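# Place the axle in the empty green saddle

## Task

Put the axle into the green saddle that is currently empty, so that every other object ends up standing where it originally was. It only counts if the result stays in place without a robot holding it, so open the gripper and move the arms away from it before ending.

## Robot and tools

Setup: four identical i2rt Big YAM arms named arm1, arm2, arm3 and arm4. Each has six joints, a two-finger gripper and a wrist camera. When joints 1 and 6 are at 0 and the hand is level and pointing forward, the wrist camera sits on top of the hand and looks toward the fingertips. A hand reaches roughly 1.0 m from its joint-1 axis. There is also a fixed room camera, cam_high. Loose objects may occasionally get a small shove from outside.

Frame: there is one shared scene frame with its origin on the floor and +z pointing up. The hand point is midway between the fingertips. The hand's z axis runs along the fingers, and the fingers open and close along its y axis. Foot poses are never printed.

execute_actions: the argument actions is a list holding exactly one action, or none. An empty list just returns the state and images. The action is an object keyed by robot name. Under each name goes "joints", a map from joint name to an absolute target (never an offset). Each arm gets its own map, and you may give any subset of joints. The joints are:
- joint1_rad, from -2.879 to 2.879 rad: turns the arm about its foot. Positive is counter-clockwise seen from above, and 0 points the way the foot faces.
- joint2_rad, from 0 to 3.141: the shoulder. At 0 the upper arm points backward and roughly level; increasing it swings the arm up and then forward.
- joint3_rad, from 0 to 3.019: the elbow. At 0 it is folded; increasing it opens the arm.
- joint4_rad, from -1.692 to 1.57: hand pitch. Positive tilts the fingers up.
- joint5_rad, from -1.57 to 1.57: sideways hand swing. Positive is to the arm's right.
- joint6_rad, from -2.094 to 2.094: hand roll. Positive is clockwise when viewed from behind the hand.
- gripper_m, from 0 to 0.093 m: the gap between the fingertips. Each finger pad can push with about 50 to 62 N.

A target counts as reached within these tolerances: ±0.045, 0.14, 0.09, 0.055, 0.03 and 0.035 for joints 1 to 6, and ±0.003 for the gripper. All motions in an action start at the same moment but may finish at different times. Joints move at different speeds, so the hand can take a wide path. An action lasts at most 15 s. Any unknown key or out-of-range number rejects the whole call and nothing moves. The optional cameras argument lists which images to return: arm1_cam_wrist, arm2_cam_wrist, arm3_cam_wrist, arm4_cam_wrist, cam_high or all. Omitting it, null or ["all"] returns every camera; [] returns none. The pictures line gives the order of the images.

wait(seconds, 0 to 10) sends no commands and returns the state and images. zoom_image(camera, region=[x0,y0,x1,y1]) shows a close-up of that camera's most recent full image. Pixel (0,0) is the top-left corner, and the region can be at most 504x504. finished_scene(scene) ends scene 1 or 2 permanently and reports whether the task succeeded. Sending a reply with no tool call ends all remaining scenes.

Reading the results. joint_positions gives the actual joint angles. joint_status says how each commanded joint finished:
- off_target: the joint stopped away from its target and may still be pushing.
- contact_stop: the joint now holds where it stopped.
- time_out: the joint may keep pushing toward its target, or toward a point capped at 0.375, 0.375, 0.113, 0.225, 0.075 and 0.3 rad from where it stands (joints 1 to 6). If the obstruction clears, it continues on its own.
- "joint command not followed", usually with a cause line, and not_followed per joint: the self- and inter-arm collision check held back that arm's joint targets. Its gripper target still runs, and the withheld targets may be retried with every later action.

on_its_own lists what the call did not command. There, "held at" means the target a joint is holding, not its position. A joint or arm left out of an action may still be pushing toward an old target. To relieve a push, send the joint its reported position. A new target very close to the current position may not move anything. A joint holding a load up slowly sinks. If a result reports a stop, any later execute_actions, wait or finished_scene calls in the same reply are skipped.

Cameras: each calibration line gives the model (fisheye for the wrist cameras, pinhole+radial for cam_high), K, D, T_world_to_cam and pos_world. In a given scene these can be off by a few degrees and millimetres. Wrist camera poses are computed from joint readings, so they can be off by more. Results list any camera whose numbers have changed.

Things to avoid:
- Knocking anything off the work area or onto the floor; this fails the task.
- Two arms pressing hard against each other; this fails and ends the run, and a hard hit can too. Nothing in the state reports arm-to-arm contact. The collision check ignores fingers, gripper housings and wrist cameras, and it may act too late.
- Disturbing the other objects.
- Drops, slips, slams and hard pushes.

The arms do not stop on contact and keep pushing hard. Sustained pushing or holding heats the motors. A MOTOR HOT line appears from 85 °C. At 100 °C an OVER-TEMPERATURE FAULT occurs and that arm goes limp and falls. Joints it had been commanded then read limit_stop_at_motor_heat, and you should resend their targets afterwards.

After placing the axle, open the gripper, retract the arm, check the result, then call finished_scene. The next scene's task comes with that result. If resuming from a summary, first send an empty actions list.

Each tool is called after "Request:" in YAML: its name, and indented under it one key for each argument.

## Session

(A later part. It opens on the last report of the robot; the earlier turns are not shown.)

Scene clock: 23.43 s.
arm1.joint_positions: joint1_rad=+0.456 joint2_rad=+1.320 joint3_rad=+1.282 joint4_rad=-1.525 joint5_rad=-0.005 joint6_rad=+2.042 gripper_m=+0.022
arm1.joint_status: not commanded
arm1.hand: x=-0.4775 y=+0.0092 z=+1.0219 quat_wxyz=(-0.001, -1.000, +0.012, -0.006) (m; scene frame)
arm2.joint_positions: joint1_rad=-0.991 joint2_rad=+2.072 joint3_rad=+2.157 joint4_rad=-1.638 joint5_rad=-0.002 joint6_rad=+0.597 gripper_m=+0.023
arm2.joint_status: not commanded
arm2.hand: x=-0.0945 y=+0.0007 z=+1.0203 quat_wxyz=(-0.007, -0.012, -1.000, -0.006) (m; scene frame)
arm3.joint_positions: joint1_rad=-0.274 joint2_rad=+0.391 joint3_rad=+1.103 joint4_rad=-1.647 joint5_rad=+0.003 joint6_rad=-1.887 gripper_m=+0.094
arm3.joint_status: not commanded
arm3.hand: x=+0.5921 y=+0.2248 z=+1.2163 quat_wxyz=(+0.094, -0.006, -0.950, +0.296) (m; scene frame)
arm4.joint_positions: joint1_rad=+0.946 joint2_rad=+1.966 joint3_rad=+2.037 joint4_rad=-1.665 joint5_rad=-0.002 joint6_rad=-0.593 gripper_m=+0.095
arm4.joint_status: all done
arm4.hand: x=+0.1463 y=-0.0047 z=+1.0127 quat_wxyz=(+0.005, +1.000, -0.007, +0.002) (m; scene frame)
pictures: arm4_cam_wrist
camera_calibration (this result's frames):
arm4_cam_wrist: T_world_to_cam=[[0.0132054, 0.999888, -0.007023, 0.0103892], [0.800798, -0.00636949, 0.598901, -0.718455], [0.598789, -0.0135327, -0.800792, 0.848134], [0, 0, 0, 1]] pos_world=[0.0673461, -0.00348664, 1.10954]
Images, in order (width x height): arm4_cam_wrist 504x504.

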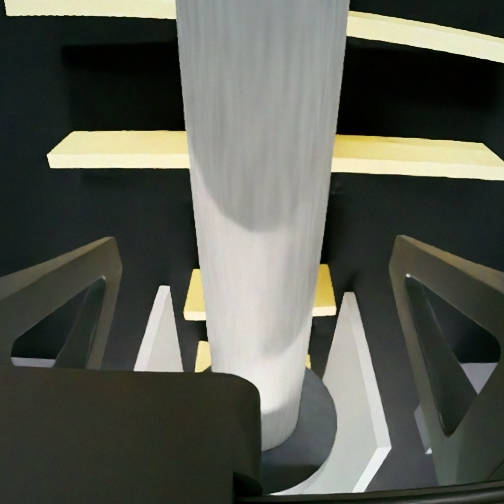

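Request:
execute_actions:
  actions:
    - {"arm4":{"joints":{"joint2_rad":1.93}}}
  cameras: []

Request:
execute_actions:
  actions:
    - {"arm4":{"joints":{"gripper_m":0}}}
  cameras: ["arm4_cam_wrist"]

Request:
execute_actions:
  actions:
    - {"arm4":{"joints":{"joint2_rad":1.905,"joint3_rad":2.10}},"arm2":{"joints":{"joint3_rad":2.19}}}
  cameras: []

Request:
execute_actions:
  actions:
    - {"arm2":{"joints":{"gripper_m":0.093}}}
  cameras: []

Request:
execute_actions:
  actions:
    - {"arm2":{"joints":{"joint2_rad":1.65}}}
  cameras: ["cam_high"]

Request:
execute_actions:
  actions:
    - {"arm2":{"joints":{"joint2_rad":0.6,"joint3_rad":1.05,"joint4_rad":-1.67}}}
  cameras: []

Request:
execute_actions:
  actions:
    - {"arm2":{"joints":{"joint1_rad":0.29,"joint6_rad":1.875,"joint3_rad":1.25}}}
  cameras: []

Request:
execute_actions:
  actions:
    - {"arm2":{"joints":{"joint2_rad":1.27,"joint3_rad":1.48}}}
  cameras: ["cam_high","arm2_cam_wrist"]

Scene clock: 24.73 s.
arm1.joint_positions: joint1_rad=+0.456 joint2_rad=+1.320 joint3_rad=+1.282 joint4_rad=-1.525 joint5_rad=-0.005 joint6_rad=+2.042 gripper_m=+0.022
arm1.joint_status: not commanded
arm1.hand: x=-0.4775 y=+0.0092 z=+1.0219 quat_wxyz=(-0.001, -1.000, +0.012, -0.006) (m; scene frame)
arm2.joint_positions: joint1_rad=-0.991 joint2_rad=+2.072 joint3_rad=+2.157 joint4_rad=-1.638 joint5_rad=-0.002 joint6_rad=+0.597 gripper_m=+0.023
arm2.joint_status: not commanded
arm2.hand: x=-0.0945 y=+0.0007 z=+1.0203 quat_wxyz=(-0.007, -0.012, -1.000, -0.006) (m; scene frame)
arm3.joint_positions: joint1_rad=-0.274 joint2_rad=+0.391 joint3_rad=+1.103 joint4_rad=-1.647 joint5_rad=+0.003 joint6_rad=-1.887 gripper_m=+0.094
arm3.joint_status: not commanded
arm3.hand: x=+0.5921 y=+0.2248 z=+1.2163 quat_wxyz=(+0.094, -0.006, -0.950, +0.296) (m; scene frame)
arm4.joint_positions: joint1_rad=+0.946 joint2_rad=+1.940 joint3_rad=+2.037 joint4_rad=-1.665 joint5_rad=-0.002 joint6_rad=-0.593 gripper_m=+0.095
arm4.joint_status: all done
arm4.hand: x=+0.1489 y=-0.0065 z=+1.0280 quat_wxyz=(-0.002, +1.000, -0.007, -0.009) (m; scene frame)
pictures: none
No camera images: the call's "cameras" was empty. Leave "cameras" out to get every camera's image.

Scene clock: 25.47 s.
arm1.joint_positions: joint1_rad=+0.457 joint2_rad=+1.320 joint3_rad=+1.282 joint4_rad=-1.524 joint5_rad=-0.007 joint6_rad=+2.044 gripper_m=+0.022
arm1.joint_status: not commanded
arm1.hand: x=-0.4771 y=+0.0092 z=+1.0219 quat_wxyz=(-0.001, -1.000, +0.013, -0.007) (m; scene frame)
arm2.joint_positions: joint1_rad=-0.992 joint2_rad=+2.072 joint3_rad=+2.157 joint4_rad=-1.639 joint5_rad=+0.000 joint6_rad=+0.597 gripper_m=+0.023
arm2.joint_status: not commanded
arm2.hand: x=-0.0943 y=-0.0002 z=+1.0203 quat_wxyz=(-0.007, -0.013, -1.000, -0.004) (m; scene frame)
arm3.joint_positions: joint1_rad=-0.274 joint2_rad=+0.391 joint3_rad=+1.103 joint4_rad=-1.647 joint5_rad=+0.003 joint6_rad=-1.887 gripper_m=+0.094
arm3.joint_status: not commanded
arm3.hand: x=+0.5921 y=+0.2248 z=+1.2163 quat_wxyz=(+0.094, -0.006, -0.950, +0.296) (m; scene frame)
arm4.joint_positions: joint1_rad=+0.944 joint2_rad=+1.940 joint3_rad=+2.037 joint4_rad=-1.664 joint5_rad=+0.001 joint6_rad=-0.593 gripper_m=+0.023
arm4.joint_status: gripper_m off_target (ended at +0.023, target +0.000)
arm4.hand: x=+0.1496 y=-0.0052 z=+1.0280 quat_wxyz=(-0.003, +1.000, -0.009, -0.008) (m; scene frame)
pictures: arm4_cam_wrist
camera_calibration (this result's frames):
arm4_cam_wrist: T_world_to_cam=[[0.0156767, 0.99982, 0.0106459, -0.00762921], [0.81286, -0.0189439, 0.582151, -0.714911], [0.582248, -0.000472607, -0.813011, 0.873487], [0, 0, 0, 1]] pos_world=[0.072656, -0.00550252, 1.12642]
Images, in order (width x height): arm4_cam_wrist 504x504.

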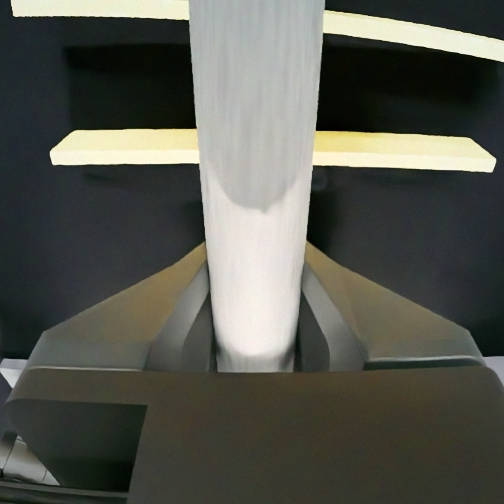

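Scene clock: 26.03 s.
arm1.joint_positions: joint1_rad=+0.457 joint2_rad=+1.320 joint3_rad=+1.282 joint4_rad=-1.524 joint5_rad=-0.007 joint6_rad=+2.044 gripper_m=+0.022
arm1.joint_status: not commanded
arm1.hand: x=-0.4771 y=+0.0092 z=+1.0219 quat_wxyz=(-0.001, -1.000, +0.013, -0.007) (m; scene frame)
arm2.joint_positions: joint1_rad=-0.992 joint2_rad=+2.072 joint3_rad=+2.157 joint4_rad=-1.639 joint5_rad=+0.000 joint6_rad=+0.597 gripper_m=+0.023
arm2.joint_status: all done
arm2.hand: x=-0.0943 y=-0.0002 z=+1.0203 quat_wxyz=(-0.007, -0.013, -1.000, -0.004) (m; scene frame)
arm3.joint_positions: joint1_rad=-0.274 joint2_rad=+0.391 joint3_rad=+1.103 joint4_rad=-1.647 joint5_rad=+0.003 joint6_rad=-1.887 gripper_m=+0.094
arm3.joint_status: not commanded
arm3.hand: x=+0.5921 y=+0.2248 z=+1.2163 quat_wxyz=(+0.094, -0.006, -0.950, +0.296) (m; scene frame)
arm4.joint_positions: joint1_rad=+0.944 joint2_rad=+1.938 joint3_rad=+2.040 joint4_rad=-1.664 joint5_rad=+0.001 joint6_rad=-0.593 gripper_m=+0.023
arm4.joint_status: all done
arm4.hand: x=+0.1494 y=-0.0050 z=+1.0303 quat_wxyz=(-0.005, +1.000, -0.009, -0.010) (m; scene frame)
pictures: none
No camera images: the call's "cameras" was empty. Leave "cameras" out to get every camera's image.

Scene clock: 26.73 s.
arm1.joint_positions: joint1_rad=+0.457 joint2_rad=+1.320 joint3_rad=+1.282 joint4_rad=-1.524 joint5_rad=-0.007 joint6_rad=+2.044 gripper_m=+0.022
arm1.joint_status: not commanded
arm1.hand: x=-0.4771 y=+0.0092 z=+1.0219 quat_wxyz=(-0.001, -1.000, +0.013, -0.007) (m; scene frame)
arm2.joint_positions: joint1_rad=-0.992 joint2_rad=+2.071 joint3_rad=+2.157 joint4_rad=-1.638 joint5_rad=+0.000 joint6_rad=+0.593 gripper_m=+0.093
arm2.joint_status: all done
arm2.hand: x=-0.0941 y=-0.0001 z=+1.0207 quat_wxyz=(-0.008, -0.011, -1.000, -0.005) (m; scene frame)
arm3.joint_positions: joint1_rad=-0.274 joint2_rad=+0.391 joint3_rad=+1.103 joint4_rad=-1.647 joint5_rad=+0.003 joint6_rad=-1.887 gripper_m=+0.094
arm3.joint_status: not commanded
arm3.hand: x=+0.5921 y=+0.2248 z=+1.2163 quat_wxyz=(+0.094, -0.006, -0.950, +0.296) (m; scene frame)
arm4.joint_positions: joint1_rad=+0.944 joint2_rad=+1.938 joint3_rad=+2.040 joint4_rad=-1.664 joint5_rad=+0.001 joint6_rad=-0.593 gripper_m=+0.023
arm4.joint_status: not commanded
arm4.hand: x=+0.1494 y=-0.0050 z=+1.0303 quat_wxyz=(-0.005, +1.000, -0.009, -0.010) (m; scene frame)
pictures: none
No camera images: the call's "cameras" was empty. Leave "cameras" out to get every camera's image.

Scene clock: 28.33 s.
arm1.joint_positions: joint1_rad=+0.457 joint2_rad=+1.320 joint3_rad=+1.282 joint4_rad=-1.524 joint5_rad=-0.007 joint6_rad=+2.044 gripper_m=+0.022
arm1.joint_status: not commanded
arm1.hand: x=-0.4771 y=+0.0092 z=+1.0219 quat_wxyz=(-0.001, -1.000, +0.013, -0.007) (m; scene frame)
arm2.joint_positions: joint1_rad=-0.992 joint2_rad=+1.653 joint3_rad=+2.186 joint4_rad=-1.634 joint5_rad=+0.000 joint6_rad=+0.592 gripper_m=+0.093
arm2.joint_status: all done
arm2.hand: x=-0.1676 y=-0.0473 z=+1.2807 quat_wxyz=(-0.194, -0.011, -0.973, -0.127) (m; scene frame)
arm3.joint_positions: joint1_rad=-0.274 joint2_rad=+0.391 joint3_rad=+1.103 joint4_rad=-1.647 joint5_rad=+0.003 joint6_rad=-1.887 gripper_m=+0.094
arm3.joint_status: not commanded
arm3.hand: x=+0.5921 y=+0.2248 z=+1.2163 quat_wxyz=(+0.094, -0.006, -0.950, +0.296) (m; scene frame)
arm4.joint_positions: joint1_rad=+0.944 joint2_rad=+1.938 joint3_rad=+2.040 joint4_rad=-1.664 joint5_rad=+0.001 joint6_rad=-0.593 gripper_m=+0.023
arm4.joint_status: not commanded
arm4.hand: x=+0.1494 y=-0.0050 z=+1.0303 quat_wxyz=(-0.005, +1.000, -0.009, -0.010) (m; scene frame)
pictures: cam_high
Images, in order (width x height): cam_high 504x504.

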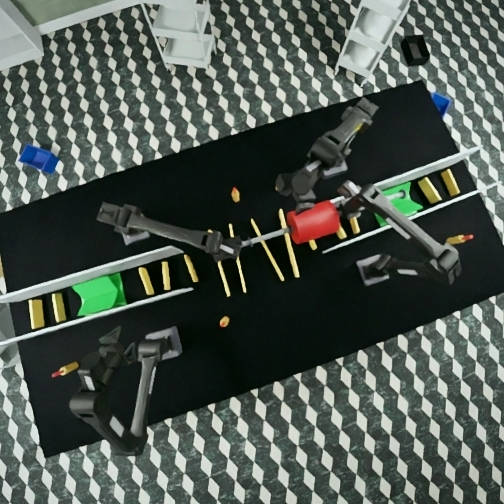

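Scene clock: 30.07 s.
arm1.joint_positions: joint1_rad=+0.457 joint2_rad=+1.320 joint3_rad=+1.282 joint4_rad=-1.524 joint5_rad=-0.007 joint6_rad=+2.044 gripper_m=+0.022
arm1.joint_status: not commanded
arm1.hand: x=-0.4771 y=+0.0092 z=+1.0219 quat_wxyz=(-0.001, -1.000, +0.013, -0.007) (m; scene frame)
arm2.joint_positions: joint1_rad=-0.992 joint2_rad=+0.610 joint3_rad=+1.049 joint4_rad=-1.666 joint5_rad=+0.000 joint6_rad=+0.592 gripper_m=+0.093
arm2.joint_status: all done
arm2.hand: x=-0.4890 y=-0.2536 z=+1.1377 quat_wxyz=(-0.143, -0.010, -0.985, -0.093) (m; scene frame)
arm3.joint_positions: joint1_rad=-0.274 joint2_rad=+0.391 joint3_rad=+1.103 joint4_rad=-1.647 joint5_rad=+0.003 joint6_rad=-1.887 gripper_m=+0.094
arm3.joint_status: not commanded
arm3.hand: x=+0.5921 y=+0.2248 z=+1.2163 quat_wxyz=(+0.094, -0.006, -0.950, +0.296) (m; scene frame)
arm4.joint_positions: joint1_rad=+0.944 joint2_rad=+1.938 joint3_rad=+2.040 joint4_rad=-1.664 joint5_rad=+0.001 joint6_rad=-0.593 gripper_m=+0.023
arm4.joint_status: not commanded
arm4.hand: x=+0.1494 y=-0.0050 z=+1.0303 quat_wxyz=(-0.005, +1.000, -0.009, -0.010) (m; scene frame)
pictures: none
No camera images: the call's "cameras" was empty. Leave "cameras" out to get every camera's image.

Scene clock: 32.10 s.
arm1.joint_positions: joint1_rad=+0.457 joint2_rad=+1.320 joint3_rad=+1.282 joint4_rad=-1.524 joint5_rad=-0.007 joint6_rad=+2.044 gripper_m=+0.022
arm1.joint_status: not commanded
arm1.hand: x=-0.4771 y=+0.0092 z=+1.0219 quat_wxyz=(-0.001, -1.000, +0.013, -0.007) (m; scene frame)
arm2.joint_positions: joint1_rad=+0.278 joint2_rad=+0.602 joint3_rad=+1.217 joint4_rad=-1.666 joint5_rad=+0.000 joint6_rad=+1.863 gripper_m=+0.093
arm2.joint_status: all done
arm2.hand: x=-0.6878 y=-0.1740 z=+1.2118 quat_wxyz=(+0.071, -0.011, -0.966, -0.247) (m; scene frame)
arm3.joint_positions: joint1_rad=-0.274 joint2_rad=+0.391 joint3_rad=+1.103 joint4_rad=-1.647 joint5_rad=+0.003 joint6_rad=-1.887 gripper_m=+0.094
arm3.joint_status: not commanded
arm3.hand: x=+0.5921 y=+0.2248 z=+1.2163 quat_wxyz=(+0.094, -0.006, -0.950, +0.296) (m; scene frame)
arm4.joint_positions: joint1_rad=+0.944 joint2_rad=+1.938 joint3_rad=+2.040 joint4_rad=-1.664 joint5_rad=+0.001 joint6_rad=-0.593 gripper_m=+0.023
arm4.joint_status: not commanded
arm4.hand: x=+0.1494 y=-0.0050 z=+1.0303 quat_wxyz=(-0.005, +1.000, -0.009, -0.010) (m; scene frame)
pictures: none
No camera images: the call's "cameras" was empty. Leave "cameras" out to get every camera's image.

Scene clock: 33.60 s.
arm1.joint_positions: joint1_rad=+0.457 joint2_rad=+1.320 joint3_rad=+1.282 joint4_rad=-1.524 joint5_rad=-0.007 joint6_rad=+2.044 gripper_m=+0.022
arm1.joint_status: not commanded
arm1.hand: x=-0.4771 y=+0.0092 z=+1.0219 quat_wxyz=(-0.001, -1.000, +0.013, -0.007) (m; scene frame)
arm2.joint_positions: joint1_rad=+0.278 joint2_rad=+1.279 joint3_rad=+1.465 joint4_rad=-1.667 joint5_rad=+0.000 joint6_rad=+1.865 gripper_m=+0.093
arm2.joint_status: all done
arm2.hand: x=-0.7393 y=+0.0124 z=+1.1423 quat_wxyz=(+0.013, -0.012, -0.999, -0.043) (m; scene frame)
arm3.joint_positions: joint1_rad=-0.274 joint2_rad=+0.391 joint3_rad=+1.103 joint4_rad=-1.647 joint5_rad=+0.003 joint6_rad=-1.887 gripper_m=+0.094
arm3.joint_status: not commanded
arm3.hand: x=+0.5921 y=+0.2248 z=+1.2163 quat_wxyz=(+0.094, -0.006, -0.950, +0.296) (m; scene frame)
arm4.joint_positions: joint1_rad=+0.944 joint2_rad=+1.938 joint3_rad=+2.040 joint4_rad=-1.664 joint5_rad=+0.001 joint6_rad=-0.593 gripper_m=+0.023
arm4.joint_status: not commanded
arm4.hand: x=+0.1494 y=-0.0050 z=+1.0303 quat_wxyz=(-0.005, +1.000, -0.009, -0.010) (m; scene frame)
pictures: arm2_cam_wrist, cam_high
camera_calibration (this result's frames):
arm2_cam_wrist: T_world_to_cam=[[-0.0313204, -0.995466, -0.0898143, 0.0928886], [-0.785019, -0.0311211, 0.618689, -1.28384], [-0.618679, 0.0898836, -0.780485, 0.553803], [0, 0, 0, 1]] pos_world=[-0.662304, 0.00273497, 1.23488]
Images, in order (width x height): arm2_cam_wrist 504x504, cam_high 504x504.

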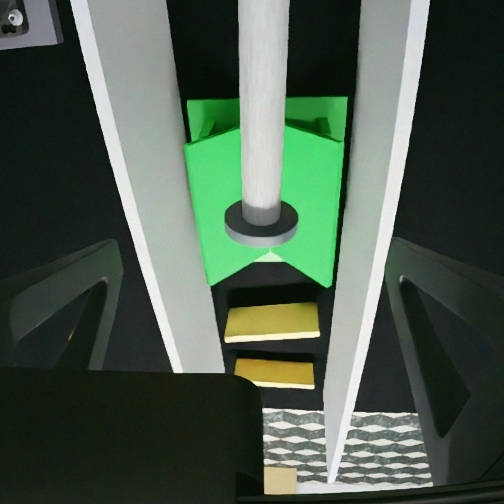

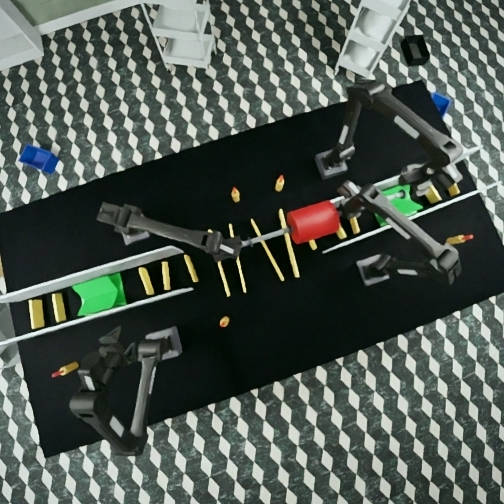

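Request:
execute_actions:
  actions:
    - {"arm2":{"joints":{"joint1_rad":0.335,"joint2_rad":1.365,"joint3_rad":1.19,"joint4_rad":-1.37,"joint6_rad":1.92}}}
  cameras: ["arm2_cam_wrist"]

Scene clock: 34.87 s.
arm1.joint_positions: joint1_rad=+0.457 joint2_rad=+1.320 joint3_rad=+1.282 joint4_rad=-1.524 joint5_rad=-0.007 joint6_rad=+2.044 gripper_m=+0.022
arm1.joint_status: not commanded
arm1.hand: x=-0.4771 y=+0.0092 z=+1.0219 quat_wxyz=(-0.001, -1.000, +0.013, -0.007) (m; scene frame)
arm2.joint_positions: joint1_rad=+0.327 joint2_rad=+1.377 joint3_rad=+1.181 joint4_rad=-1.382 joint5_rad=+0.000 joint6_rad=+1.909 gripper_m=+0.093
arm2.joint_status: all done
arm2.hand: x=-0.7610 y=+0.0192 z=+0.9988 quat_wxyz=(-0.001, -0.010, -1.000, +0.003) (m; scene frame)
arm3.joint_positions: joint1_rad=-0.274 joint2_rad=+0.391 joint3_rad=+1.103 joint4_rad=-1.647 joint5_rad=+0.003 joint6_rad=-1.887 gripper_m=+0.094
arm3.joint_status: not commanded
arm3.hand: x=+0.5921 y=+0.2248 z=+1.2163 quat_wxyz=(+0.094, -0.006, -0.950, +0.296) (m; scene frame)
arm4.joint_positions: joint1_rad=+0.944 joint2_rad=+1.938 joint3_rad=+2.040 joint4_rad=-1.664 joint5_rad=+0.001 joint6_rad=-0.593 gripper_m=+0.023
arm4.joint_status: not commanded
arm4.hand: x=+0.1494 y=-0.0050 z=+1.0303 quat_wxyz=(-0.005, +1.000, -0.009, -0.010) (m; scene frame)
pictures: arm2_cam_wrist
camera_calibration (this result's frames):
arm2_cam_wrist: T_world_to_cam=[[-0.0255524, -0.99967, 0.00251027, -0.001642], [-0.80101, 0.0219767, 0.598247, -1.20461], [-0.598105, 0.0132759, -0.801308, 0.46571], [0, 0, 0, 1]] pos_world=[-0.686402, 0.0186492, 1.09384]
Images, in order (width x height): arm2_cam_wrist 504x504.

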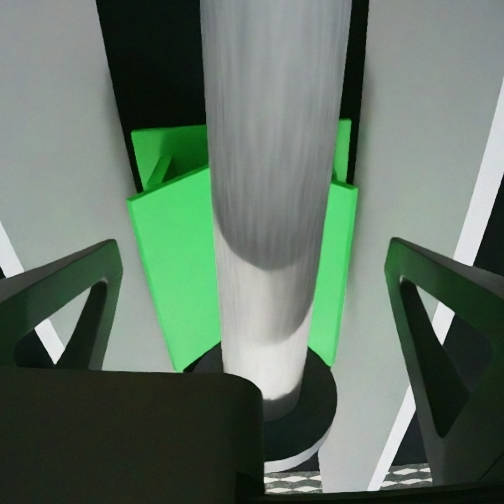

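Request:
execute_actions:
  actions:
    - {"arm2":{"joints":{"gripper_m":0,"joint4_rad":-1.40}}}
  cameras: []

Request:
execute_actions:
  actions:
    - {"arm2":{"joints":{"joint2_rad":1.345,"joint3_rad":1.25}},"arm1":{"joints":{"joint3_rad":1.32}},"arm4":{"joints":{"joint2_rad":1.90,"joint3_rad":2.115}}}
  cameras: []

Request:
execute_actions:
  actions:
    - {"arm1":{"joints":{"gripper_m":0.093}}}
  cameras: []

Request:
execute_actions:
  actions:
    - {"arm1":{"joints":{"joint2_rad":1.2,"joint3_rad":1.52,"joint4_rad":-1.67}}}
  cameras: []

Request:
execute_actions:
  actions:
    - {"arm1":{"joints":{"joint2_rad":0.3,"joint3_rad":1.2}}}
  cameras: ["cam_high","arm2_cam_wrist"]

Request:
execute_actions:
  actions:
    - {"arm2":{"joints":{"joint1_rad":-0.02,"joint2_rad":1.19,"joint3_rad":1.16,"joint4_rad":-1.497,"joint6_rad":1.545}},"arm4":{"joints":{"joint1_rad":0.803,"joint2_rad":1.605,"joint3_rad":1.64,"joint4_rad":-1.533,"joint6_rad":-0.76}}}
  cameras: []

Request:
execute_actions:
  actions:
    - {"arm2":{"joints":{"joint1_rad":-0.358,"joint2_rad":1.255,"joint3_rad":1.26,"joint4_rad":-1.47,"joint6_rad":1.2}},"arm4":{"joints":{"joint1_rad":0.602,"joint2_rad":1.395,"joint3_rad":1.402,"joint4_rad":-1.507,"joint6_rad":-0.965}}}
  cameras: ["arm4_cam_wrist","arm2_cam_wrist"]

Scene clock: 36.40 s.
arm1.joint_positions: joint1_rad=+0.457 joint2_rad=+1.320 joint3_rad=+1.282 joint4_rad=-1.525 joint5_rad=-0.007 joint6_rad=+2.045 gripper_m=+0.022
arm1.joint_status: not commanded
arm1.hand: x=-0.4769 y=+0.0095 z=+1.0219 quat_wxyz=(-0.001, -1.000, +0.013, -0.007) (m; scene frame)
arm2.joint_positions: joint1_rad=+0.327 joint2_rad=+1.376 joint3_rad=+1.181 joint4_rad=-1.394 joint5_rad=-0.001 joint6_rad=+1.916 gripper_m=+0.022
arm2.joint_status: gripper_m off_target (ended at +0.022, target +0.000); the others done
arm2.hand: x=-0.7602 y=+0.0162 z=+0.9990 quat_wxyz=(-0.002, -0.013, -1.000, +0.009) (m; scene frame)
arm3.joint_positions: joint1_rad=-0.274 joint2_rad=+0.391 joint3_rad=+1.103 joint4_rad=-1.647 joint5_rad=+0.003 joint6_rad=-1.887 gripper_m=+0.094
arm3.joint_status: not commanded
arm3.hand: x=+0.5921 y=+0.2248 z=+1.2163 quat_wxyz=(+0.094, -0.006, -0.950, +0.296) (m; scene frame)
arm4.joint_positions: joint1_rad=+0.944 joint2_rad=+1.938 joint3_rad=+2.040 joint4_rad=-1.665 joint5_rad=+0.001 joint6_rad=-0.593 gripper_m=+0.023
arm4.joint_status: not commanded
arm4.hand: x=+0.1495 y=-0.0052 z=+1.0303 quat_wxyz=(-0.005, +1.000, -0.009, -0.010) (m; scene frame)
pictures: none
No camera images: the call's "cameras" was empty. Leave "cameras" out to get every camera's image.

Scene clock: 36.97 s.
arm1.joint_positions: joint1_rad=+0.457 joint2_rad=+1.320 joint3_rad=+1.282 joint4_rad=-1.525 joint5_rad=-0.007 joint6_rad=+2.045 gripper_m=+0.022
arm1.joint_status: all done
arm1.hand: x=-0.4770 y=+0.0095 z=+1.0219 quat_wxyz=(-0.001, -1.000, +0.013, -0.007) (m; scene frame)
arm2.joint_positions: joint1_rad=+0.327 joint2_rad=+1.372 joint3_rad=+1.181 joint4_rad=-1.394 joint5_rad=-0.001 joint6_rad=+1.916 gripper_m=+0.022
arm2.joint_status: all done
arm2.hand: x=-0.7602 y=+0.0160 z=+1.0005 quat_wxyz=(-0.002, -0.013, -1.000, +0.007) (m; scene frame)
arm3.joint_positions: joint1_rad=-0.274 joint2_rad=+0.391 joint3_rad=+1.103 joint4_rad=-1.647 joint5_rad=+0.003 joint6_rad=-1.887 gripper_m=+0.094
arm3.joint_status: not commanded
arm3.hand: x=+0.5921 y=+0.2248 z=+1.2163 quat_wxyz=(+0.094, -0.006, -0.950, +0.296) (m; scene frame)
arm4.joint_positions: joint1_rad=+0.944 joint2_rad=+1.938 joint3_rad=+2.040 joint4_rad=-1.665 joint5_rad=+0.001 joint6_rad=-0.593 gripper_m=+0.023
arm4.joint_status: all done
arm4.hand: x=+0.1495 y=-0.0052 z=+1.0303 quat_wxyz=(-0.005, +1.000, -0.009, -0.010) (m; scene frame)
pictures: none
No camera images: the call's "cameras" was empty. Leave "cameras" out to get every camera's image.

Scene clock: 37.67 s.
arm1.joint_positions: joint1_rad=+0.457 joint2_rad=+1.312 joint3_rad=+1.282 joint4_rad=-1.525 joint5_rad=-0.002 joint6_rad=+2.045 gripper_m=+0.093
arm1.joint_status: all done
arm1.hand: x=-0.4781 y=+0.0100 z=+1.0247 quat_wxyz=(-0.005, -1.000, +0.013, -0.006) (m; scene frame)
arm2.joint_positions: joint1_rad=+0.327 joint2_rad=+1.372 joint3_rad=+1.181 joint4_rad=-1.394 joint5_rad=-0.001 joint6_rad=+1.916 gripper_m=+0.022
arm2.joint_status: not commanded
arm2.hand: x=-0.7602 y=+0.0160 z=+1.0005 quat_wxyz=(-0.002, -0.013, -1.000, +0.007) (m; scene frame)
arm3.joint_positions: joint1_rad=-0.274 joint2_rad=+0.391 joint3_rad=+1.103 joint4_rad=-1.647 joint5_rad=+0.003 joint6_rad=-1.887 gripper_m=+0.094
arm3.joint_status: not commanded
arm3.hand: x=+0.5921 y=+0.2248 z=+1.2163 quat_wxyz=(+0.094, -0.006, -0.950, +0.296) (m; scene frame)
arm4.joint_positions: joint1_rad=+0.944 joint2_rad=+1.938 joint3_rad=+2.040 joint4_rad=-1.665 joint5_rad=+0.001 joint6_rad=-0.593 gripper_m=+0.023
arm4.joint_status: not commanded
arm4.hand: x=+0.1496 y=-0.0052 z=+1.0303 quat_wxyz=(-0.004, +1.000, -0.009, -0.010) (m; scene frame)
pictures: none
No camera images: the call's "cameras" was empty. Leave "cameras" out to get every camera's image.

Scene clock: 38.67 s.
arm1.joint_positions: joint1_rad=+0.457 joint2_rad=+1.185 joint3_rad=+1.497 joint4_rad=-1.658 joint5_rad=-0.002 joint6_rad=+2.045 gripper_m=+0.093
arm1.joint_status: all done
arm1.hand: x=-0.4855 y=+0.0241 z=+1.1524 quat_wxyz=(-0.099, -0.994, +0.013, -0.052) (m; scene frame)
arm2.joint_positions: joint1_rad=+0.327 joint2_rad=+1.372 joint3_rad=+1.181 joint4_rad=-1.394 joint5_rad=-0.001 joint6_rad=+1.916 gripper_m=+0.022
arm2.joint_status: not commanded
arm2.hand: x=-0.7602 y=+0.0160 z=+1.0005 quat_wxyz=(-0.002, -0.013, -1.000, +0.007) (m; scene frame)
arm3.joint_positions: joint1_rad=-0.274 joint2_rad=+0.391 joint3_rad=+1.103 joint4_rad=-1.647 joint5_rad=+0.003 joint6_rad=-1.887 gripper_m=+0.094
arm3.joint_status: not commanded
arm3.hand: x=+0.5921 y=+0.2248 z=+1.2163 quat_wxyz=(+0.094, -0.006, -0.950, +0.296) (m; scene frame)
arm4.joint_positions: joint1_rad=+0.944 joint2_rad=+1.938 joint3_rad=+2.040 joint4_rad=-1.665 joint5_rad=+0.001 joint6_rad=-0.593 gripper_m=+0.023
arm4.joint_status: not commanded
arm4.hand: x=+0.1496 y=-0.0052 z=+1.0303 quat_wxyz=(-0.004, +1.000, -0.009, -0.010) (m; scene frame)
pictures: none
No camera images: the call's "cameras" was empty. Leave "cameras" out to get every camera's image.

Scene clock: 40.10 s.
arm1.joint_positions: joint1_rad=+0.457 joint2_rad=+0.303 joint3_rad=+1.200 joint4_rad=-1.661 joint5_rad=-0.002 joint6_rad=+2.045 gripper_m=+0.093
arm1.joint_status: all done
arm1.hand: x=-0.5998 y=+0.2617 z=+1.2049 quat_wxyz=(-0.350, -0.920, +0.013, -0.177) (m; scene frame)
arm2.joint_positions: joint1_rad=+0.327 joint2_rad=+1.372 joint3_rad=+1.181 joint4_rad=-1.394 joint5_rad=-0.001 joint6_rad=+1.916 gripper_m=+0.022
arm2.joint_status: not commanded
arm2.hand: x=-0.7602 y=+0.0160 z=+1.0005 quat_wxyz=(-0.002, -0.013, -1.000, +0.007) (m; scene frame)
arm3.joint_positions: joint1_rad=-0.274 joint2_rad=+0.391 joint3_rad=+1.103 joint4_rad=-1.647 joint5_rad=+0.003 joint6_rad=-1.887 gripper_m=+0.094
arm3.joint_status: not commanded
arm3.hand: x=+0.5921 y=+0.2248 z=+1.2163 quat_wxyz=(+0.094, -0.006, -0.950, +0.296) (m; scene frame)
arm4.joint_positions: joint1_rad=+0.944 joint2_rad=+1.938 joint3_rad=+2.040 joint4_rad=-1.665 joint5_rad=+0.001 joint6_rad=-0.593 gripper_m=+0.023
arm4.joint_status: not commanded
arm4.hand: x=+0.1496 y=-0.0052 z=+1.0303 quat_wxyz=(-0.004, +1.000, -0.009, -0.010) (m; scene frame)
pictures: arm2_cam_wrist, cam_high
camera_calibration (this result's frames):
arm2_cam_wrist: T_world_to_cam=[[-0.0328145, -0.99941, 0.0101827, -0.0180418], [-0.80142, 0.0323987, 0.597223, -1.20438], [-0.597201, 0.0114369, -0.80201, 0.469009], [0, 0, 0, 1]] pos_world=[-0.685717, 0.0156253, 1.09562]
Images, in order (width x height): arm2_cam_wrist 504x504, cam_high 504x504.

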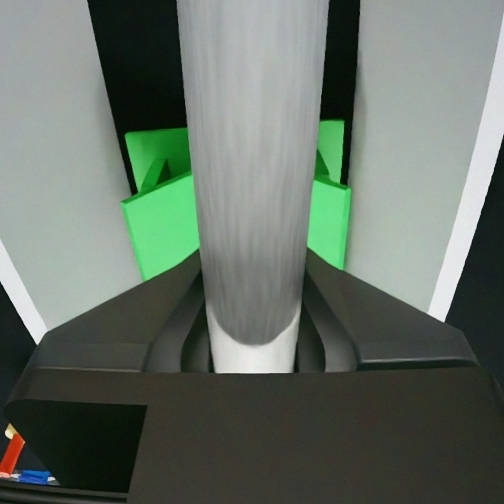

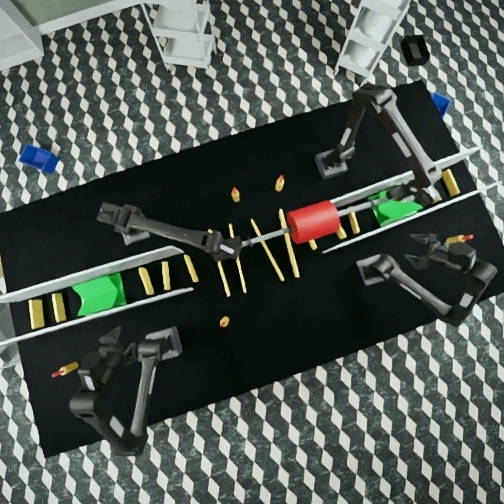

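Scene clock: 41.33 s.
arm1.joint_positions: joint1_rad=+0.457 joint2_rad=+0.303 joint3_rad=+1.200 joint4_rad=-1.661 joint5_rad=-0.002 joint6_rad=+2.045 gripper_m=+0.093
arm1.joint_status: not commanded
arm1.hand: x=-0.5998 y=+0.2617 z=+1.2049 quat_wxyz=(-0.350, -0.920, +0.013, -0.177) (m; scene frame)
arm2.joint_positions: joint1_rad=-0.021 joint2_rad=+1.210 joint3_rad=+1.129 joint4_rad=-1.490 joint5_rad=-0.007 joint6_rad=+1.541 gripper_m=+0.022
arm2.joint_status: all done
arm2.hand: x=-0.6309 y=-0.0176 z=+1.0358 quat_wxyz=(+0.004, +0.000, -1.000, +0.001) (m; scene frame)
arm3.joint_positions: joint1_rad=-0.274 joint2_rad=+0.391 joint3_rad=+1.103 joint4_rad=-1.647 joint5_rad=+0.003 joint6_rad=-1.887 gripper_m=+0.094
arm3.joint_status: not commanded
arm3.hand: x=+0.5921 y=+0.2248 z=+1.2163 quat_wxyz=(+0.094, -0.006, -0.950, +0.296) (m; scene frame)
arm4.joint_positions: joint1_rad=+0.800 joint2_rad=+1.622 joint3_rad=+1.626 joint4_rad=-1.534 joint5_rad=-0.004 joint6_rad=-0.762 gripper_m=+0.023
arm4.joint_status: all done
arm4.hand: x=+0.2782 y=-0.0083 z=+1.0372 quat_wxyz=(-0.015, +1.000, +0.004, -0.024) (m; scene frame)
pictures: none
No camera images: the call's "cameras" was empty. Leave "cameras" out to get every camera's image.

Scene clock: 42.43 s.
arm1.joint_positions: joint1_rad=+0.457 joint2_rad=+0.303 joint3_rad=+1.200 joint4_rad=-1.661 joint5_rad=-0.002 joint6_rad=+2.045 gripper_m=+0.093
arm1.joint_status: not commanded
arm1.hand: x=-0.5998 y=+0.2617 z=+1.2049 quat_wxyz=(-0.350, -0.920, +0.013, -0.177) (m; scene frame)
arm2.joint_positions: joint1_rad=-0.357 joint2_rad=+1.289 joint3_rad=+1.172 joint4_rad=-1.466 joint5_rad=+0.005 joint6_rad=+1.208 gripper_m=+0.022
arm2.joint_status: all done
arm2.hand: x=-0.5108 y=-0.0159 z=+1.0262 quat_wxyz=(+0.000, -0.001, -1.000, +0.007) (m; scene frame)
arm3.joint_positions: joint1_rad=-0.274 joint2_rad=+0.391 joint3_rad=+1.103 joint4_rad=-1.647 joint5_rad=+0.003 joint6_rad=-1.887 gripper_m=+0.094
arm3.joint_status: not commanded
arm3.hand: x=+0.5921 y=+0.2248 z=+1.2163 quat_wxyz=(+0.094, -0.006, -0.950, +0.296) (m; scene frame)
arm4.joint_positions: joint1_rad=+0.603 joint2_rad=+1.412 joint3_rad=+1.388 joint4_rad=-1.502 joint5_rad=-0.006 joint6_rad=-0.955 gripper_m=+0.023
arm4.joint_status: all done
arm4.hand: x=+0.3981 y=-0.0079 z=+1.0347 quat_wxyz=(-0.019, +1.000, +0.002, -0.023) (m; scene frame)
pictures: arm2_cam_wrist, arm4_cam_wrist
camera_calibration (this result's frames):
arm2_cam_wrist: T_world_to_cam=[[-0.00835845, -0.999915, 0.00999096, -0.0292836], [-0.799513, 0.0126835, 0.600515, -1.02156], [-0.600591, -0.00296853, -0.799551, 0.634395], [0, 0, 0, 1]] pos_world=[-0.435981, -0.014441, 1.12098]
arm4_cam_wrist: T_world_to_cam=[[-0.00400834, 0.999146, 0.0411218, -0.03258], [0.829574, -0.0196396, 0.558051, -0.902578], [0.558382, 0.0363505, -0.828787, 0.760364], [0, 0, 0, 1]] pos_world=[0.324051, -0.0128137, 1.1352]
Images, in order (width x height): arm2_cam_wrist 504x504, arm4_cam_wrist 504x504.

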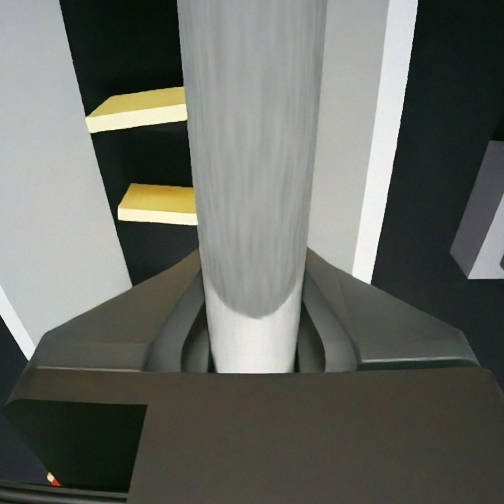

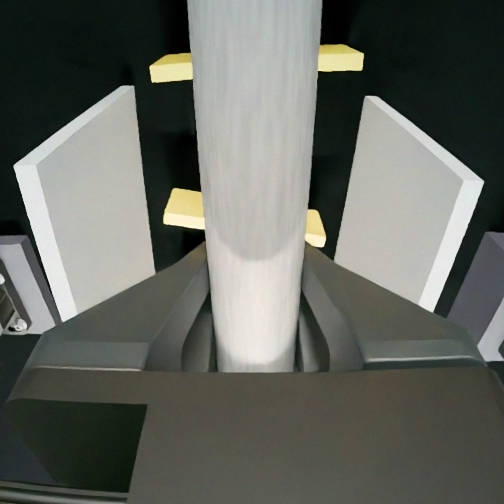

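Request:
execute_actions:
  actions: []

Scene clock: 43.70 s.
arm1.joint_positions: joint1_rad=+0.457 joint2_rad=+0.303 joint3_rad=+1.200 joint4_rad=-1.661 joint5_rad=-0.002 joint6_rad=+2.045 gripper_m=+0.093
arm1.joint_status: not commanded
arm1.hand: x=-0.5998 y=+0.2617 z=+1.2049 quat_wxyz=(-0.350, -0.920, +0.013, -0.177) (m; scene frame)
arm2.joint_positions: joint1_rad=-0.357 joint2_rad=+1.289 joint3_rad=+1.172 joint4_rad=-1.466 joint5_rad=+0.005 joint6_rad=+1.208 gripper_m=+0.022
arm2.joint_status: all done
arm2.hand: x=-0.5108 y=-0.0159 z=+1.0262 quat_wxyz=(+0.000, -0.001, -1.000, +0.007) (m; scene frame)
arm3.joint_positions: joint1_rad=-0.274 joint2_rad=+0.391 joint3_rad=+1.103 joint4_rad=-1.647 joint5_rad=+0.003 joint6_rad=-1.887 gripper_m=+0.094
arm3.joint_status: not commanded
arm3.hand: x=+0.5921 y=+0.2248 z=+1.2163 quat_wxyz=(+0.094, -0.006, -0.950, +0.296) (m; scene frame)
arm4.joint_positions: joint1_rad=+0.603 joint2_rad=+1.412 joint3_rad=+1.388 joint4_rad=-1.502 joint5_rad=-0.006 joint6_rad=-0.955 gripper_m=+0.023
arm4.joint_status: all done
arm4.hand: x=+0.3981 y=-0.0079 z=+1.0347 quat_wxyz=(-0.019, +1.000, +0.002, -0.023) (m; scene frame)
pictures: arm1_cam_wrist, arm2_cam_wrist, arm3_cam_wrist, arm4_cam_wrist, cam_high
camera_calibration (this result's frames):
arm1_cam_wrist: T_world_to_cam=[[0.14013, 0.758083, -0.636926, 0.65093], [0.560746, 0.469409, 0.68207, -0.605447], [0.816044, -0.452732, -0.359313, 1.16354], [0, 0, 0, 1]] pos_world=[-0.70121, 0.317514, 1.24563]
arm2_cam_wrist: T_world_to_cam=[[-0.00835845, -0.999915, 0.00999096, -0.0292836], [-0.799513, 0.0126835, 0.600515, -1.02156], [-0.600591, -0.00296853, -0.799551, 0.634395], [0, 0, 0, 1]] pos_world=[-0.435981, -0.014441, 1.12098]
arm3_cam_wrist: T_world_to_cam=[[0.0518958, -0.83232, 0.55186, -0.515363], [-0.686227, 0.371754, 0.625214, -0.431362], [-0.725534, -0.411147, -0.551868, 1.32198], [0, 0, 0, 1]] pos_world=[0.689871, 0.27494, 1.28366]
arm4_cam_wrist: T_world_to_cam=[[-0.00400834, 0.999146, 0.0411218, -0.03258], [0.829574, -0.0196396, 0.558051, -0.902578], [0.558382, 0.0363505, -0.828787, 0.760364], [0, 0, 0, 1]] pos_world=[0.324051, -0.0128137, 1.1352]
Images, in order (width x height): arm1_cam_wrist 504x504, arm2_cam_wrist 504x504, arm3_cam_wrist 504x504, arm4_cam_wrist 504x504, cam_high 504x504.

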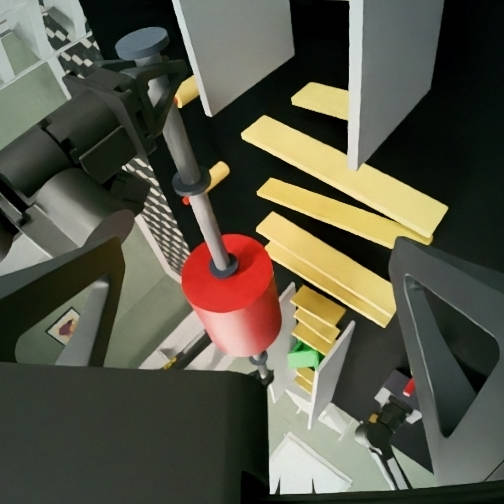

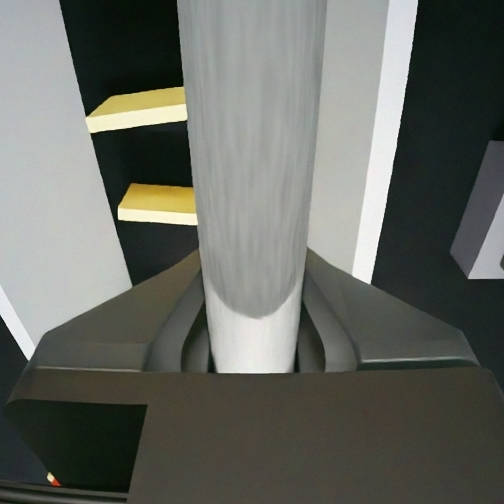

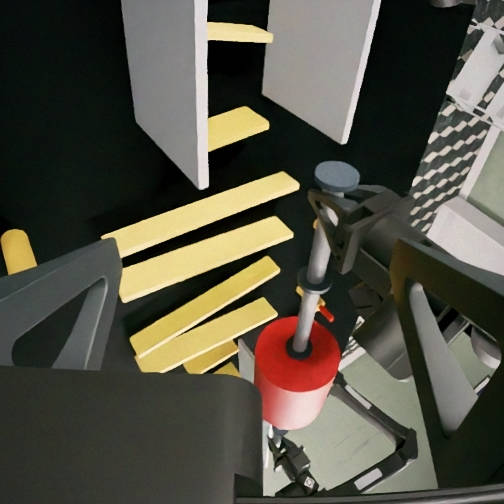

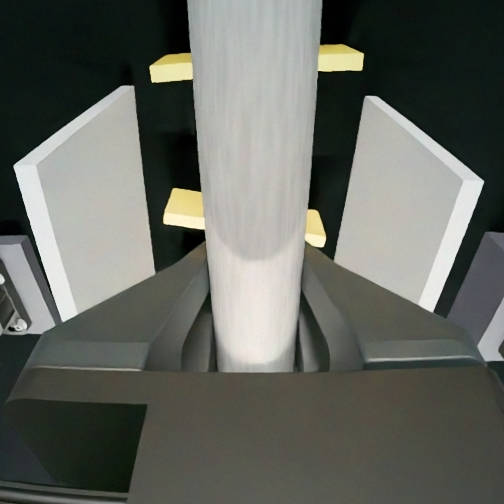

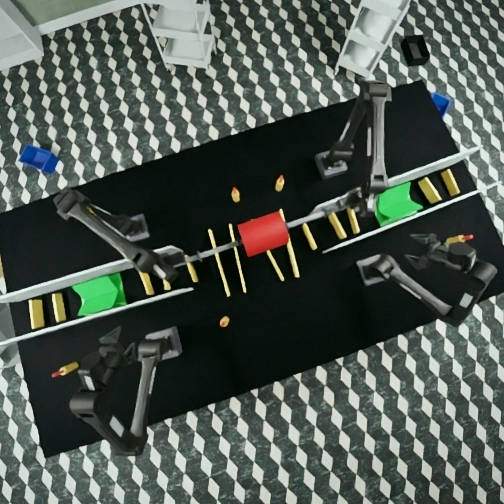

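Request:
execute_actions:
  actions:
    - {"arm4":{"joints":{"joint1_rad":0.335,"joint2_rad":1.263,"joint3_rad":1.26,"joint4_rad":-1.535,"joint6_rad":-1.23}},"arm2":{"joints":{"joint1_rad":-0.629,"joint2_rad":1.40,"joint3_rad":1.41,"joint4_rad":-1.47,"joint6_rad":0.934}}}
  cameras: []

Request:
execute_actions:
  actions:
    - {"arm4":{"joints":{"joint1_rad":-0.005,"joint2_rad":1.206,"joint3_rad":1.21,"joint4_rad":-1.54,"joint6_rad":-1.57}},"arm2":{"joints":{"joint1_rad":-0.824,"joint2_rad":1.61,"joint3_rad":1.655,"joint4_rad":-1.508,"joint6_rad":0.74}}}
  cameras: ["cam_high","arm4_cam_wrist"]

Scene clock: 44.93 s.
arm1.joint_positions: joint1_rad=+0.457 joint2_rad=+0.303 joint3_rad=+1.200 joint4_rad=-1.661 joint5_rad=-0.002 joint6_rad=+2.045 gripper_m=+0.093
arm1.joint_status: not commanded
arm1.hand: x=-0.5998 y=+0.2617 z=+1.2049 quat_wxyz=(-0.350, -0.920, +0.013, -0.177) (m; scene frame)
arm2.joint_positions: joint1_rad=-0.631 joint2_rad=+1.439 joint3_rad=+1.321 joint4_rad=-1.463 joint5_rad=+0.005 joint6_rad=+0.940 gripper_m=+0.022
arm2.joint_status: all done
arm2.hand: x=-0.3904 y=-0.0167 z=+1.0279 quat_wxyz=(+0.001, -0.004, -1.000, +0.006) (m; scene frame)
arm3.joint_positions: joint1_rad=-0.274 joint2_rad=+0.391 joint3_rad=+1.103 joint4_rad=-1.647 joint5_rad=+0.003 joint6_rad=-1.887 gripper_m=+0.094
arm3.joint_status: not commanded
arm3.hand: x=+0.5921 y=+0.2248 z=+1.2163 quat_wxyz=(+0.094, -0.006, -0.950, +0.296) (m; scene frame)
arm4.joint_positions: joint1_rad=+0.331 joint2_rad=+1.279 joint3_rad=+1.246 joint4_rad=-1.527 joint5_rad=-0.008 joint6_rad=-1.221 gripper_m=+0.023
arm4.joint_status: all done
arm4.hand: x=+0.5193 y=-0.0107 z=+1.0267 quat_wxyz=(-0.005, +1.000, -0.001, -0.012) (m; scene frame)
pictures: none
No camera images: the call's "cameras" was empty. Leave "cameras" out to get every camera's image.

Scene clock: 47.07 s.
arm1.joint_positions: joint1_rad=+0.457 joint2_rad=+0.303 joint3_rad=+1.200 joint4_rad=-1.661 joint5_rad=-0.002 joint6_rad=+2.045 gripper_m=+0.093
arm1.joint_status: not commanded
arm1.hand: x=-0.5998 y=+0.2617 z=+1.2049 quat_wxyz=(-0.350, -0.920, +0.013, -0.177) (m; scene frame)
arm2.joint_positions: joint1_rad=-0.826 joint2_rad=+1.646 joint3_rad=+1.563 joint4_rad=-1.503 joint5_rad=+0.005 joint6_rad=+0.745 gripper_m=+0.022
arm2.joint_status: joint3_rad time_out (moved +0.241 of +0.334); the others done
arm2.on_its_own: joint3_rad reads +1.563 and still pushes toward +1.655 since a time_out
arm2.hand: x=-0.2724 y=-0.0186 z=+1.0289 quat_wxyz=(+0.004, -0.004, -1.000, +0.008) (m; scene frame)
arm3.joint_positions: joint1_rad=-0.274 joint2_rad=+0.391 joint3_rad=+1.103 joint4_rad=-1.647 joint5_rad=+0.003 joint6_rad=-1.887 gripper_m=+0.094
arm3.joint_status: not commanded
arm3.hand: x=+0.5921 y=+0.2248 z=+1.2163 quat_wxyz=(+0.094, -0.006, -0.950, +0.296) (m; scene frame)
arm4.joint_positions: joint1_rad=-0.002 joint2_rad=+1.233 joint3_rad=+1.191 joint4_rad=-1.531 joint5_rad=+0.000 joint6_rad=-1.555 gripper_m=+0.023
arm4.joint_status: all done
arm4.hand: x=+0.6389 y=-0.0094 z=+1.0192 quat_wxyz=(-0.001, +1.000, -0.001, -0.007) (m; scene frame)
pictures: arm4_cam_wrist, cam_high
camera_calibration (this result's frames):
arm4_cam_wrist: T_world_to_cam=[[-0.000437658, 0.999986, 0.00530603, 0.00477278], [0.811409, -0.00274615, 0.584472, -1.10895], [0.584479, 0.00456116, -0.811396, 0.578434], [0, 0, 0, 1]] pos_world=[0.561733, -0.0104564, 1.11747]
Images, in order (width x height): arm4_cam_wrist 504x504, cam_high 504x504.

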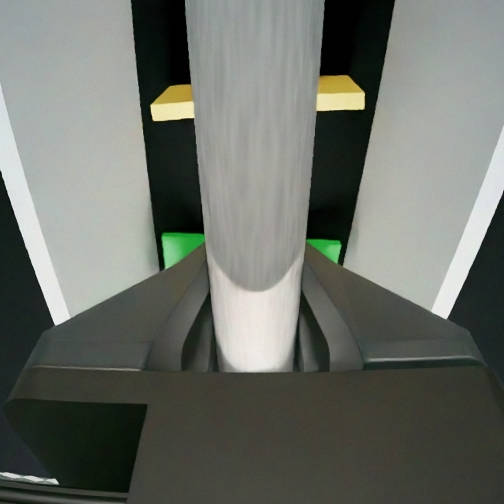

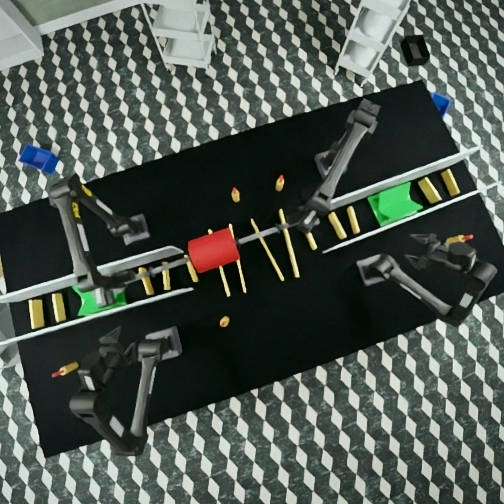

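Request:
execute_actions:
  actions:
    - {"arm4":{"joints":{"joint1_rad":-0.335,"joint2_rad":1.255,"joint3_rad":1.31,"joint4_rad":-1.525,"joint6_rad":-1.915}},"arm2":{"joints":{"joint1_rad":-0.959,"joint2_rad":1.875,"joint3_rad":1.995,"joint4_rad":-1.58,"joint6_rad":0.61}}}

Scene clock: 50.07 s.
arm1.joint_positions: joint1_rad=+0.457 joint2_rad=+0.303 joint3_rad=+1.200 joint4_rad=-1.661 joint5_rad=-0.002 joint6_rad=+2.045 gripper_m=+0.093
arm1.joint_status: not commanded
arm1.hand: x=-0.5998 y=+0.2617 z=+1.2049 quat_wxyz=(-0.350, -0.920, +0.013, -0.177) (m; scene frame)
arm2.joint_positions: joint1_rad=-0.956 joint2_rad=+1.912 joint3_rad=+1.904 joint4_rad=-1.572 joint5_rad=+0.007 joint6_rad=+0.624 gripper_m=+0.022
arm2.joint_status: joint3_rad time_out (moved +0.341 of +0.432); the others done
arm2.on_its_own: joint3_rad reads +1.904 and still pushes toward +1.995 since a time_out
arm2.hand: x=-0.1522 y=-0.0138 z=+1.0190 quat_wxyz=(+0.002, -0.009, -1.000, +0.006) (m; scene frame)
arm3.joint_positions: joint1_rad=-0.274 joint2_rad=+0.391 joint3_rad=+1.103 joint4_rad=-1.647 joint5_rad=+0.003 joint6_rad=-1.887 gripper_m=+0.094
arm3.joint_status: not commanded
arm3.hand: x=+0.5921 y=+0.2248 z=+1.2163 quat_wxyz=(+0.094, -0.006, -0.950, +0.296) (m; scene frame)
arm4.joint_positions: joint1_rad=-0.344 joint2_rad=+1.274 joint3_rad=+1.231 joint4_rad=-1.525 joint5_rad=+0.012 joint6_rad=-1.888 gripper_m=+0.023
arm4.joint_status: all done
arm4.hand: x=+0.7611 y=-0.0124 z=+1.0194 quat_wxyz=(-0.001, +1.000, -0.005, -0.001) (m; scene frame)
pictures: arm1_cam_wrist, arm2_cam_wrist, arm3_cam_wrist, arm4_cam_wrist, cam_high
camera_calibration (this result's frames):
arm1_cam_wrist: T_world_to_cam=[[0.14013, 0.758083, -0.636926, 0.65093], [0.560746, 0.469409, 0.68207, -0.605447], [0.816044, -0.452732, -0.359313, 1.16354], [0, 0, 0, 1]] pos_world=[-0.70121, 0.317514, 1.24563]
arm2_cam_wrist: T_world_to_cam=[[-0.0232257, -0.9997, 0.00779898, -0.0241554], [-0.797346, 0.0232293, 0.603075, -0.732702], [-0.603075, 0.00778838, -0.797646, 0.841921], [0, 0, 0, 1]] pos_world=[-0.0770361, -0.0136852, 1.11362]
arm3_cam_wrist: T_world_to_cam=[[0.0518958, -0.83232, 0.55186, -0.515363], [-0.686227, 0.371754, 0.625214, -0.431362], [-0.725534, -0.411147, -0.551868, 1.32198], [0, 0, 0, 1]] pos_world=[0.689871, 0.27494, 1.28366]
arm4_cam_wrist: T_world_to_cam=[[0.00871405, 0.999941, 0.00655762, -0.000441251], [0.804188, -0.0109054, 0.594275, -1.21284], [0.594312, 0.0000950156, -0.804235, 0.492329], [0, 0, 0, 1]] pos_world=[0.682754, -0.012832, 1.11671]
Images, in order (width x height): arm1_cam_wrist 504x504, arm2_cam_wrist 504x504, arm3_cam_wrist 504x504, arm4_cam_wrist 504x504, cam_high 504x504.

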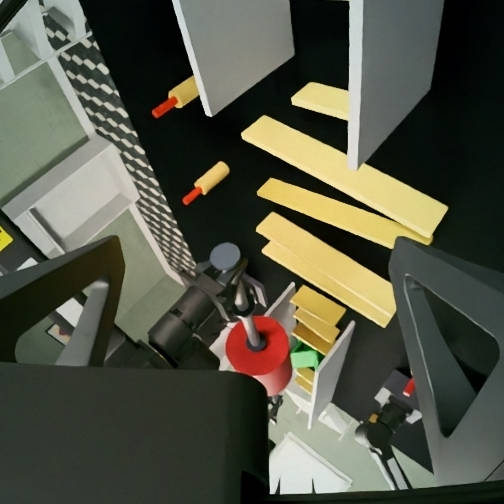

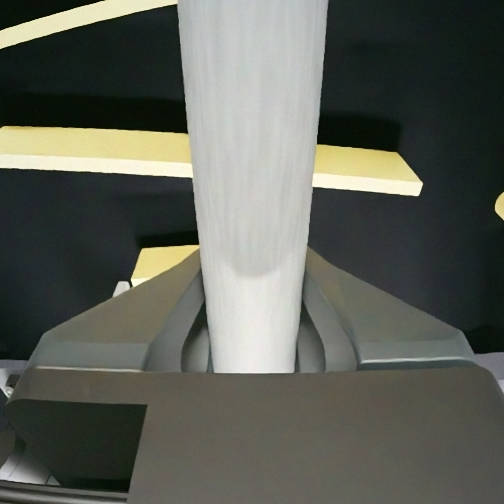

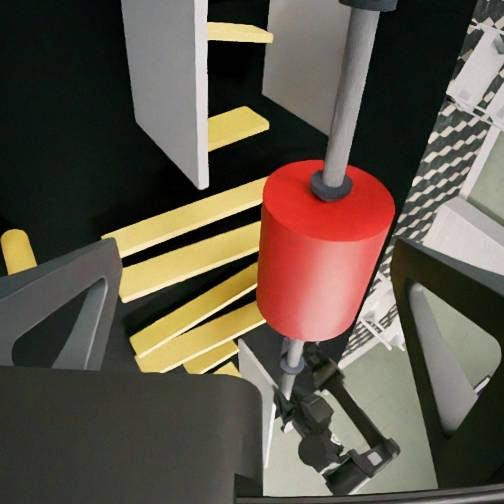

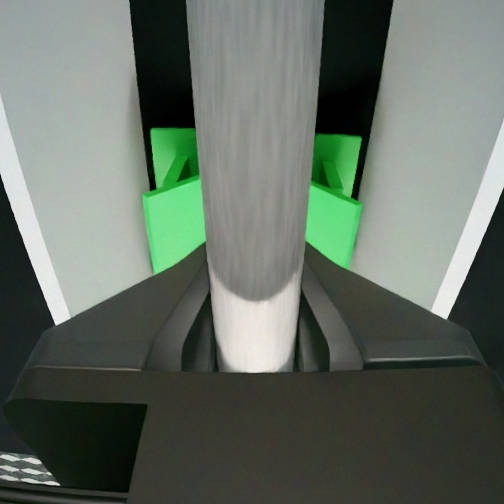

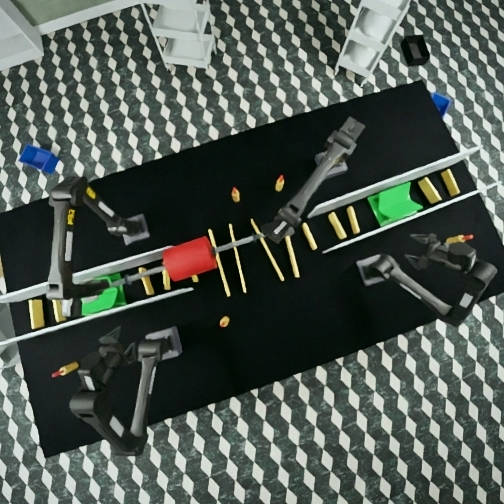

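Request:
execute_actions:
  actions:
    - {"arm3":{"joints":{"joint1_rad":-0.285,"joint2_rad":1.0,"joint3_rad":1.47,"joint4_rad":-1.665,"joint6_rad":-1.898}}}
  cameras: []

Request:
execute_actions:
  actions:
    - {"arm3":{"joints":{"joint2_rad":1.338}}}
  cameras: ["arm3_cam_wrist","cam_high"]

Scene clock: 52.00 s.
arm1.joint_positions: joint1_rad=+0.457 joint2_rad=+0.303 joint3_rad=+1.200 joint4_rad=-1.661 joint5_rad=-0.002 joint6_rad=+2.045 gripper_m=+0.093
arm1.joint_status: not commanded
arm1.hand: x=-0.5998 y=+0.2617 z=+1.2049 quat_wxyz=(-0.350, -0.920, +0.013, -0.177) (m; scene frame)
arm2.joint_positions: joint1_rad=-0.956 joint2_rad=+1.912 joint3_rad=+1.904 joint4_rad=-1.572 joint5_rad=+0.007 joint6_rad=+0.624 gripper_m=+0.022
arm2.joint_status: not commanded
arm2.on_its_own: joint3_rad reads +1.904 and still pushes toward +1.995 since a time_out
arm2.hand: x=-0.1522 y=-0.0138 z=+1.0190 quat_wxyz=(+0.002, -0.009, -1.000, +0.006) (m; scene frame)
arm3.joint_positions: joint1_rad=-0.274 joint2_rad=+1.013 joint3_rad=+1.425 joint4_rad=-1.660 joint5_rad=+0.003 joint6_rad=-1.887 gripper_m=+0.094
arm3.joint_status: all done
arm3.hand: x=+0.5360 y=+0.0595 z=+1.2338 quat_wxyz=(+0.046, -0.006, -0.987, +0.152) (m; scene frame)
arm4.joint_positions: joint1_rad=-0.344 joint2_rad=+1.274 joint3_rad=+1.231 joint4_rad=-1.525 joint5_rad=+0.012 joint6_rad=-1.888 gripper_m=+0.023
arm4.joint_status: not commanded
arm4.hand: x=+0.7611 y=-0.0124 z=+1.0194 quat_wxyz=(-0.001, +1.000, -0.005, -0.001) (m; scene frame)
pictures: none
No camera images: the call's "cameras" was empty. Leave "cameras" out to get every camera's image.

Scene clock: 53.27 s.
arm1.joint_positions: joint1_rad=+0.457 joint2_rad=+0.303 joint3_rad=+1.200 joint4_rad=-1.661 joint5_rad=-0.002 joint6_rad=+2.045 gripper_m=+0.093
arm1.joint_status: not commanded
arm1.hand: x=-0.5998 y=+0.2617 z=+1.2049 quat_wxyz=(-0.350, -0.920, +0.013, -0.177) (m; scene frame)
arm2.joint_positions: joint1_rad=-0.956 joint2_rad=+1.912 joint3_rad=+1.904 joint4_rad=-1.572 joint5_rad=+0.007 joint6_rad=+0.624 gripper_m=+0.022
arm2.joint_status: not commanded
arm2.on_its_own: joint3_rad reads +1.904 and still pushes toward +1.995 since a time_out
arm2.hand: x=-0.1522 y=-0.0138 z=+1.0190 quat_wxyz=(+0.002, -0.009, -1.000, +0.006) (m; scene frame)
arm3.joint_positions: joint1_rad=-0.274 joint2_rad=+1.356 joint3_rad=+1.431 joint4_rad=-1.660 joint5_rad=+0.003 joint6_rad=-1.887 gripper_m=+0.094
arm3.joint_status: all done
arm3.hand: x=+0.5124 y=-0.0143 z=+1.1238 quat_wxyz=(-0.007, -0.005, -1.000, -0.007) (m; scene frame)
arm4.joint_positions: joint1_rad=-0.344 joint2_rad=+1.274 joint3_rad=+1.231 joint4_rad=-1.525 joint5_rad=+0.012 joint6_rad=-1.888 gripper_m=+0.023
arm4.joint_status: not commanded
arm4.hand: x=+0.7611 y=-0.0124 z=+1.0194 quat_wxyz=(-0.001, +1.000, -0.005, -0.001) (m; scene frame)
pictures: arm3_cam_wrist, cam_high
camera_calibration (this result's frames):
arm3_cam_wrist: T_world_to_cam=[[0.00207268, -0.999628, -0.027199, 0.014647], [-0.816968, -0.0173778, 0.576421, -0.223081], [-0.576679, 0.021026, -0.8167, 1.34236], [0, 0, 0, 1]] pos_world=[0.591829, -0.0174595, 1.22529]
Images, in order (width x height): arm3_cam_wrist 504x504, cam_high 504x504.

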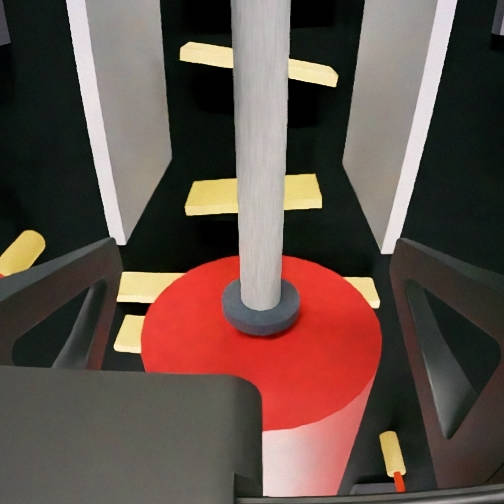

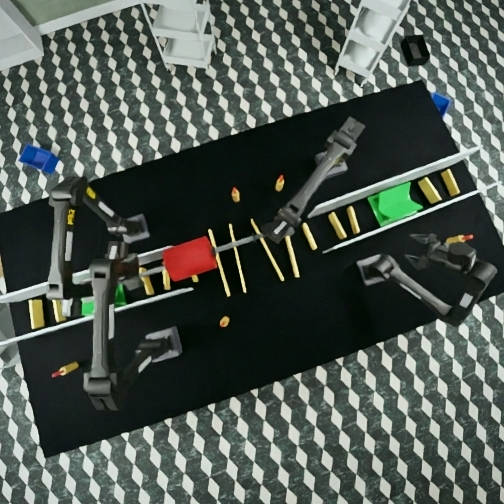

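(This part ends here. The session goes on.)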